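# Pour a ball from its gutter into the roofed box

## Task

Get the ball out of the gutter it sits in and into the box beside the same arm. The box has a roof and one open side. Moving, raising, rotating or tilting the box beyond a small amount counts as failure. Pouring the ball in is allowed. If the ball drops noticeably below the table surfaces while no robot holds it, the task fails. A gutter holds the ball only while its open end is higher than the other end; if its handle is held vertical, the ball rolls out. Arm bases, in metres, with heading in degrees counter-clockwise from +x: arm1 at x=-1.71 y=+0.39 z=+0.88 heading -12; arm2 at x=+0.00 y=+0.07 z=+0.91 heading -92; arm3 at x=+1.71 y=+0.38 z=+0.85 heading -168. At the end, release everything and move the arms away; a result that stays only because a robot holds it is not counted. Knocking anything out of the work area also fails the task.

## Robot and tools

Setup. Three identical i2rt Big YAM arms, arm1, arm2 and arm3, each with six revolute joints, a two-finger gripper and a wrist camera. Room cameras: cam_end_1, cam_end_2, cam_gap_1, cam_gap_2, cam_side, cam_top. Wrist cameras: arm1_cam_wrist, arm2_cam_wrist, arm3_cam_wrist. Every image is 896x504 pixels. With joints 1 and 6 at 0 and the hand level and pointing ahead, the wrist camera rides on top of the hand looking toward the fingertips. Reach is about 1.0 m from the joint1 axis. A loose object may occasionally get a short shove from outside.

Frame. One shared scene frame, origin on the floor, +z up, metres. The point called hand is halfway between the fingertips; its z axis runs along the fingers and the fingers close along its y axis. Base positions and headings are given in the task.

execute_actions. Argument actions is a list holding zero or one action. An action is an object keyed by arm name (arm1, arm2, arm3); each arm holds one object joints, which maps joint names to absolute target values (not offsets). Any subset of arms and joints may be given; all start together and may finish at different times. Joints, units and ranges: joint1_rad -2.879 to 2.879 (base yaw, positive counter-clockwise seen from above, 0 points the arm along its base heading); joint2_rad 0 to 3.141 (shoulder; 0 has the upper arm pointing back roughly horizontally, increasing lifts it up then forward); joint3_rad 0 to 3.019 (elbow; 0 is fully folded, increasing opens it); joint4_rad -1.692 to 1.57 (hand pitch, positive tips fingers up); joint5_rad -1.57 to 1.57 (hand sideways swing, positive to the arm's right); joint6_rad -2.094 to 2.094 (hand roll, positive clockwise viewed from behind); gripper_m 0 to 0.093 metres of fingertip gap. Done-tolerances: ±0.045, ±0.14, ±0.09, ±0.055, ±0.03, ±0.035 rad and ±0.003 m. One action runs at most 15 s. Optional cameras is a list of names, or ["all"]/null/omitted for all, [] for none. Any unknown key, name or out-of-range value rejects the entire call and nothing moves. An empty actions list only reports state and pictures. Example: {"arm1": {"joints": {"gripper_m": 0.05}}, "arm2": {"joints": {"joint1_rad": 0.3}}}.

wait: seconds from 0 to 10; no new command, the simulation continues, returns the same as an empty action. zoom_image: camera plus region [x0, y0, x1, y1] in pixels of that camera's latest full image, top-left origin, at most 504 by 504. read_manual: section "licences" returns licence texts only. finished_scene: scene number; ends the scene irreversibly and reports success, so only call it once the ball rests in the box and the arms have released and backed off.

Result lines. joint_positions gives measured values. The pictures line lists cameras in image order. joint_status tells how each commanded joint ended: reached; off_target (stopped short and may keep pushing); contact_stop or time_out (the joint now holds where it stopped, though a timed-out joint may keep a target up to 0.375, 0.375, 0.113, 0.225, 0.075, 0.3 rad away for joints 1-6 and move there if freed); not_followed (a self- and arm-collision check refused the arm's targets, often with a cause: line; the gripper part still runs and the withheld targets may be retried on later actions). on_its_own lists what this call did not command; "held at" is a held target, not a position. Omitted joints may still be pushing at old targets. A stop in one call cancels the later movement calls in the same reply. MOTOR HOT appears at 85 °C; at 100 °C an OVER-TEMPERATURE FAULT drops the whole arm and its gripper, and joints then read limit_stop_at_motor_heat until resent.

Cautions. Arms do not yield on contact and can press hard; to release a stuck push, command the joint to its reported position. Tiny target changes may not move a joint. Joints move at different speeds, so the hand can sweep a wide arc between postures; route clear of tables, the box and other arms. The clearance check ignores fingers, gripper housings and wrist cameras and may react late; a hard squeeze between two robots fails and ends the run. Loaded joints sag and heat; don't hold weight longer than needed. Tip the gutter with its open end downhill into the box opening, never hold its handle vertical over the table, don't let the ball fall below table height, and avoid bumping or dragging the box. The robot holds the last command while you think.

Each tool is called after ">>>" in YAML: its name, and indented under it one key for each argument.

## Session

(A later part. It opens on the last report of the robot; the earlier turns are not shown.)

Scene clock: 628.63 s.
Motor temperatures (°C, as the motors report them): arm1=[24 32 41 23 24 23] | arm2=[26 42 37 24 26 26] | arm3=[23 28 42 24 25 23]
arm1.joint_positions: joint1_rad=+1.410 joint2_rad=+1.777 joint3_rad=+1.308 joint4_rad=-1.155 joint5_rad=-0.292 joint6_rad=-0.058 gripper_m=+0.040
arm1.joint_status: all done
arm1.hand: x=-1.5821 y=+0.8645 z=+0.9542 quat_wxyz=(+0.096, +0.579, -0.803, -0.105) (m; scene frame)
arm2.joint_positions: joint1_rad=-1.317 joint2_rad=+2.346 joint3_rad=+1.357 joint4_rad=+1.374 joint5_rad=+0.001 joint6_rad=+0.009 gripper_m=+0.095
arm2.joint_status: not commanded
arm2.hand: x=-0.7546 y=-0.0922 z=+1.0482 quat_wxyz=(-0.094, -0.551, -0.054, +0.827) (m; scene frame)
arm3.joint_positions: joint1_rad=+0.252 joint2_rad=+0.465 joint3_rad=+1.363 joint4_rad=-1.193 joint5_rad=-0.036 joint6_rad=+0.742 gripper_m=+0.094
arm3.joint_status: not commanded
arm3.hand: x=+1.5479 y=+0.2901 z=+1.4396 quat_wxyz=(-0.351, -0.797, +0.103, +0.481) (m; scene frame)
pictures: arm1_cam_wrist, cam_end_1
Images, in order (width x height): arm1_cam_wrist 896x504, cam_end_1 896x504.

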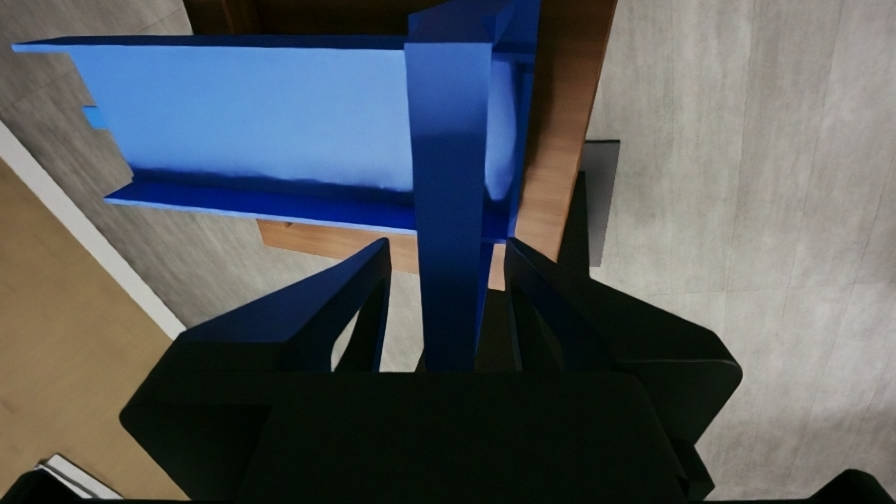

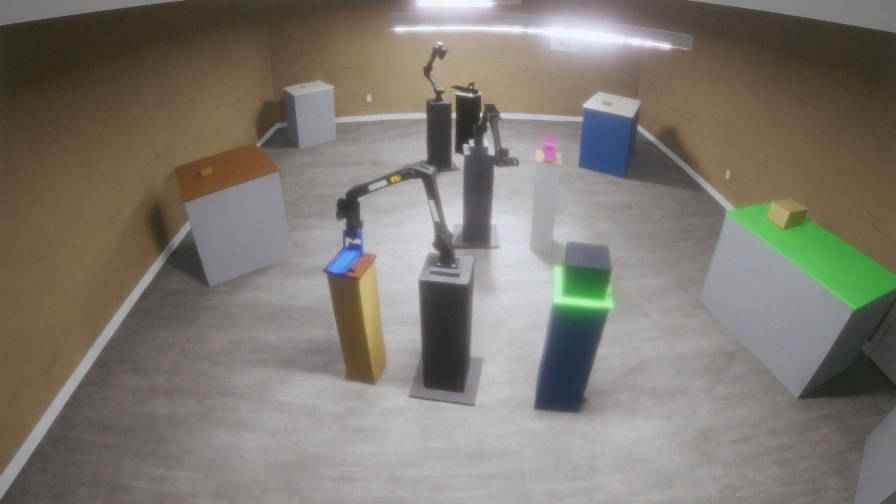

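>>> execute_actions:
  actions:
    - {"arm1": {"joints": {"gripper_m": 0.09, "joint2_rad": 1.45, "joint3_rad": 1.5}}}

Scene clock: 634.13 s.
Motor temperatures (°C, as the motors report them): arm1=[24 32 41 23 24 23] | arm2=[26 42 37 24 26 26] | arm3=[23 28 42 24 25 23]
arm1.joint_positions: joint1_rad=+1.410 joint2_rad=+1.453 joint3_rad=+1.489 joint4_rad=-1.150 joint5_rad=-0.292 joint6_rad=-0.058 gripper_m=+0.090
arm1.joint_status: all done
arm1.hand: x=-1.5709 y=+0.8998 z=+1.1921 quat_wxyz=(-0.116, +0.594, -0.759, -0.237) (m; scene frame)
arm2.joint_positions: joint1_rad=-1.317 joint2_rad=+2.346 joint3_rad=+1.357 joint4_rad=+1.374 joint5_rad=+0.001 joint6_rad=+0.009 gripper_m=+0.095
arm2.joint_status: not commanded
arm2.hand: x=-0.7546 y=-0.0922 z=+1.0482 quat_wxyz=(-0.094, -0.551, -0.054, +0.827) (m; scene frame)
arm3.joint_positions: joint1_rad=+0.252 joint2_rad=+0.465 joint3_rad=+1.363 joint4_rad=-1.193 joint5_rad=-0.036 joint6_rad=+0.742 gripper_m=+0.094
arm3.joint_status: not commanded
arm3.hand: x=+1.5479 y=+0.2901 z=+1.4396 quat_wxyz=(-0.351, -0.797, +0.103, +0.481) (m; scene frame)
pictures: arm1_cam_wrist, arm2_cam_wrist, arm3_cam_wrist, cam_end_1, cam_end_2, cam_gap_1, cam_gap_2, cam_side, cam_top
Images, in order (width x height): arm1_cam_wrist 896x504, arm2_cam_wrist 896x504, arm3_cam_wrist 896x504, cam_end_1 896x504, cam_end_2 896x504, cam_gap_1 896x504, cam_gap_2 896x504, cam_side 896x504, cam_top 896x504.

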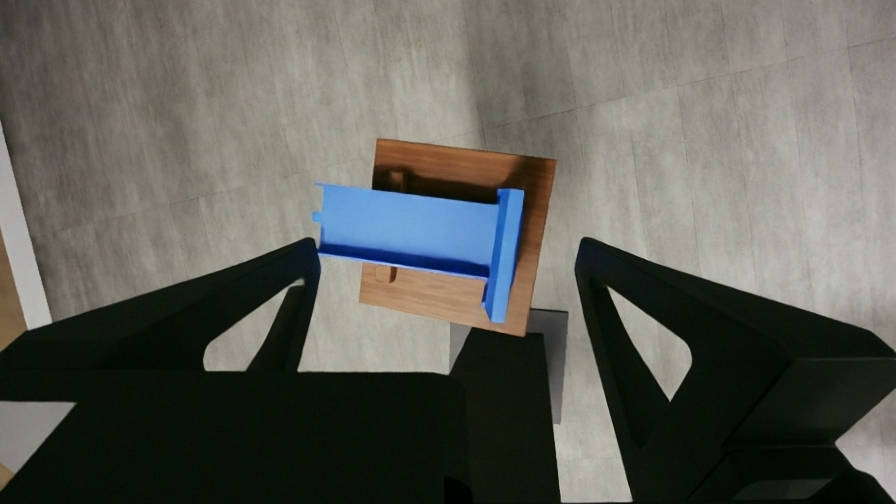

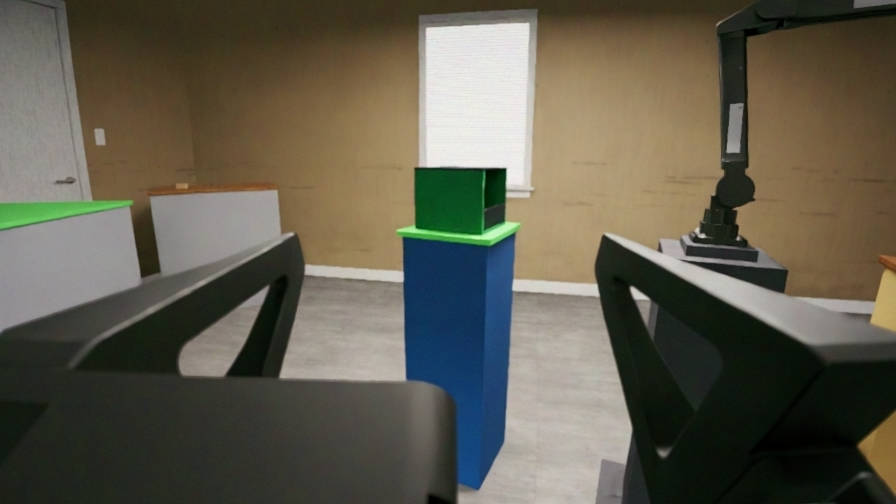

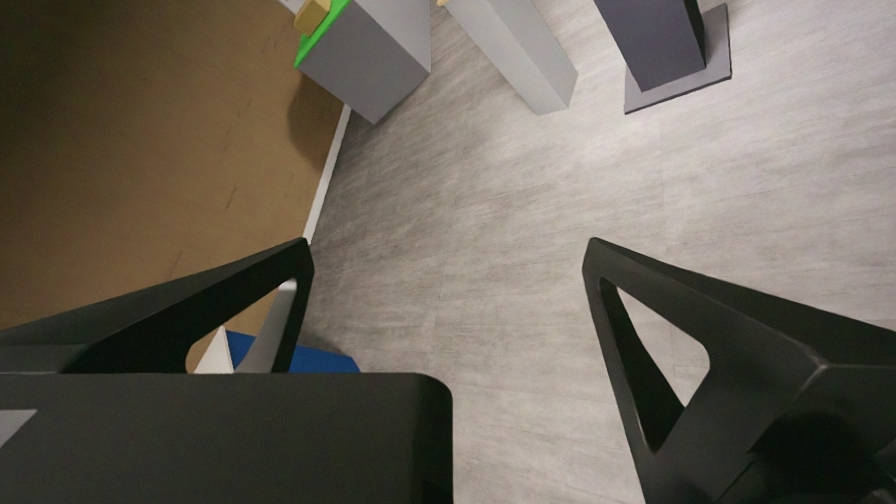

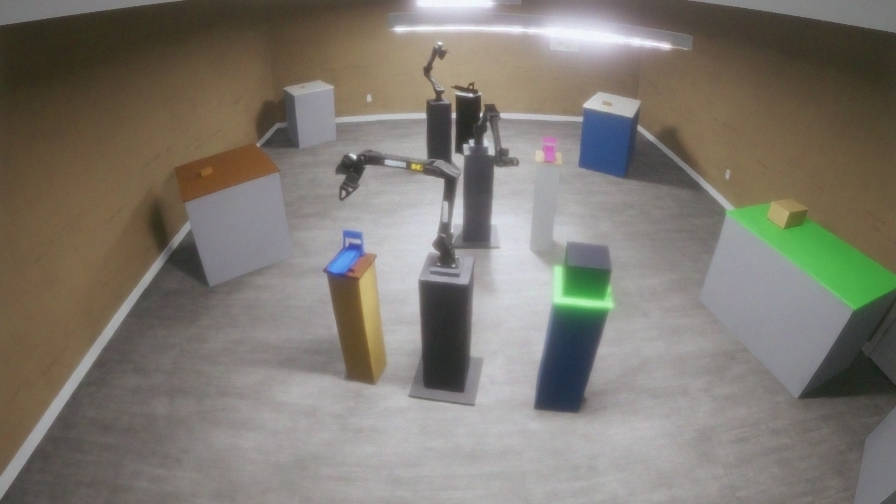

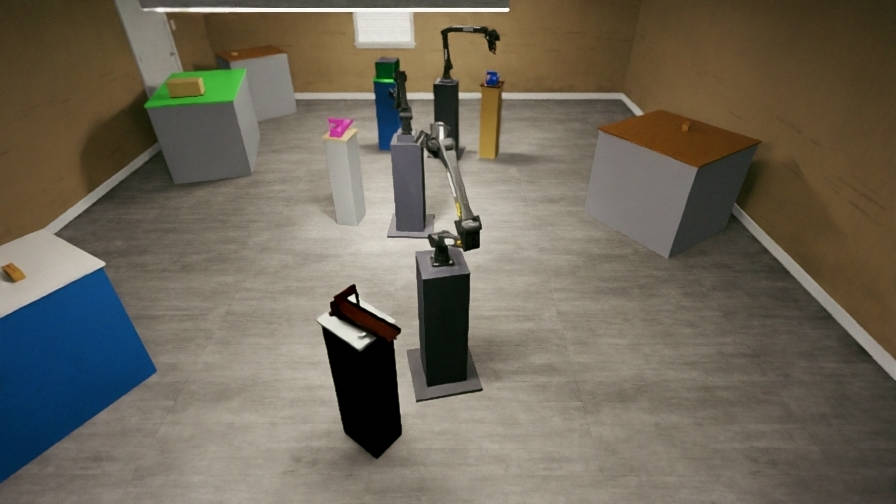

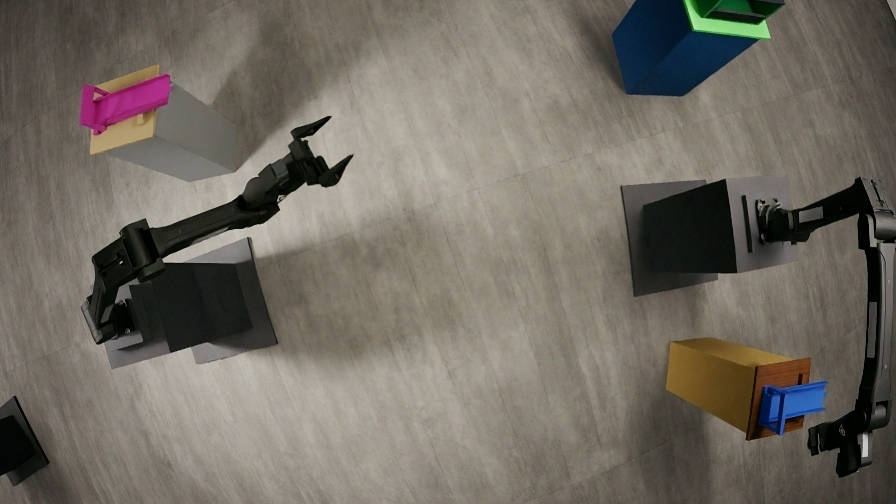

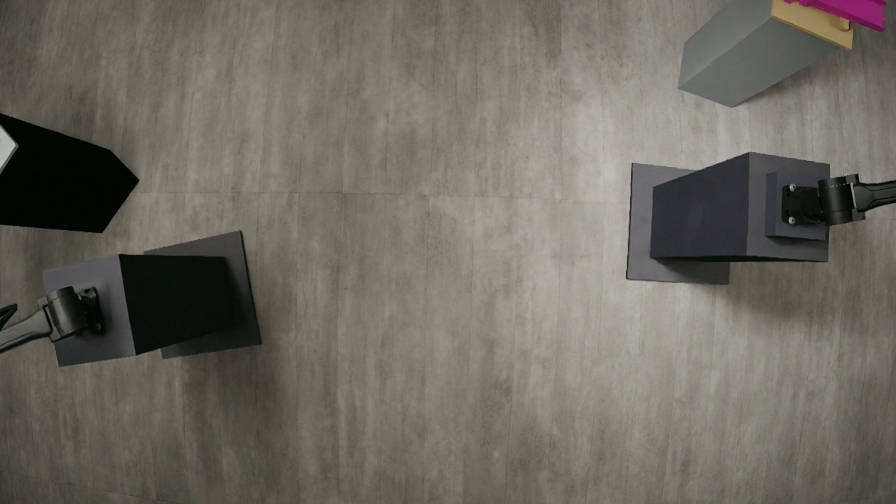

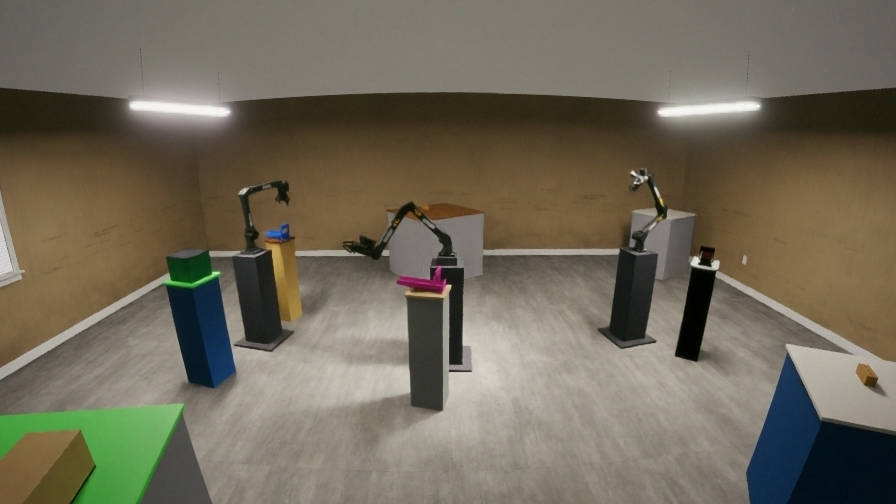

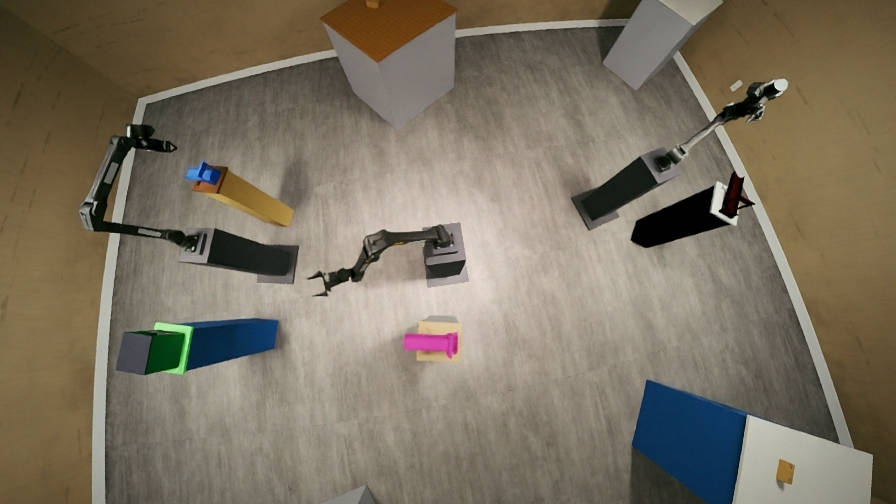

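The gutter is back on its stand, the arm is clear and the box has not moved.

>>> finished_scene:
  scene: 2

The scene is finished: the task was done.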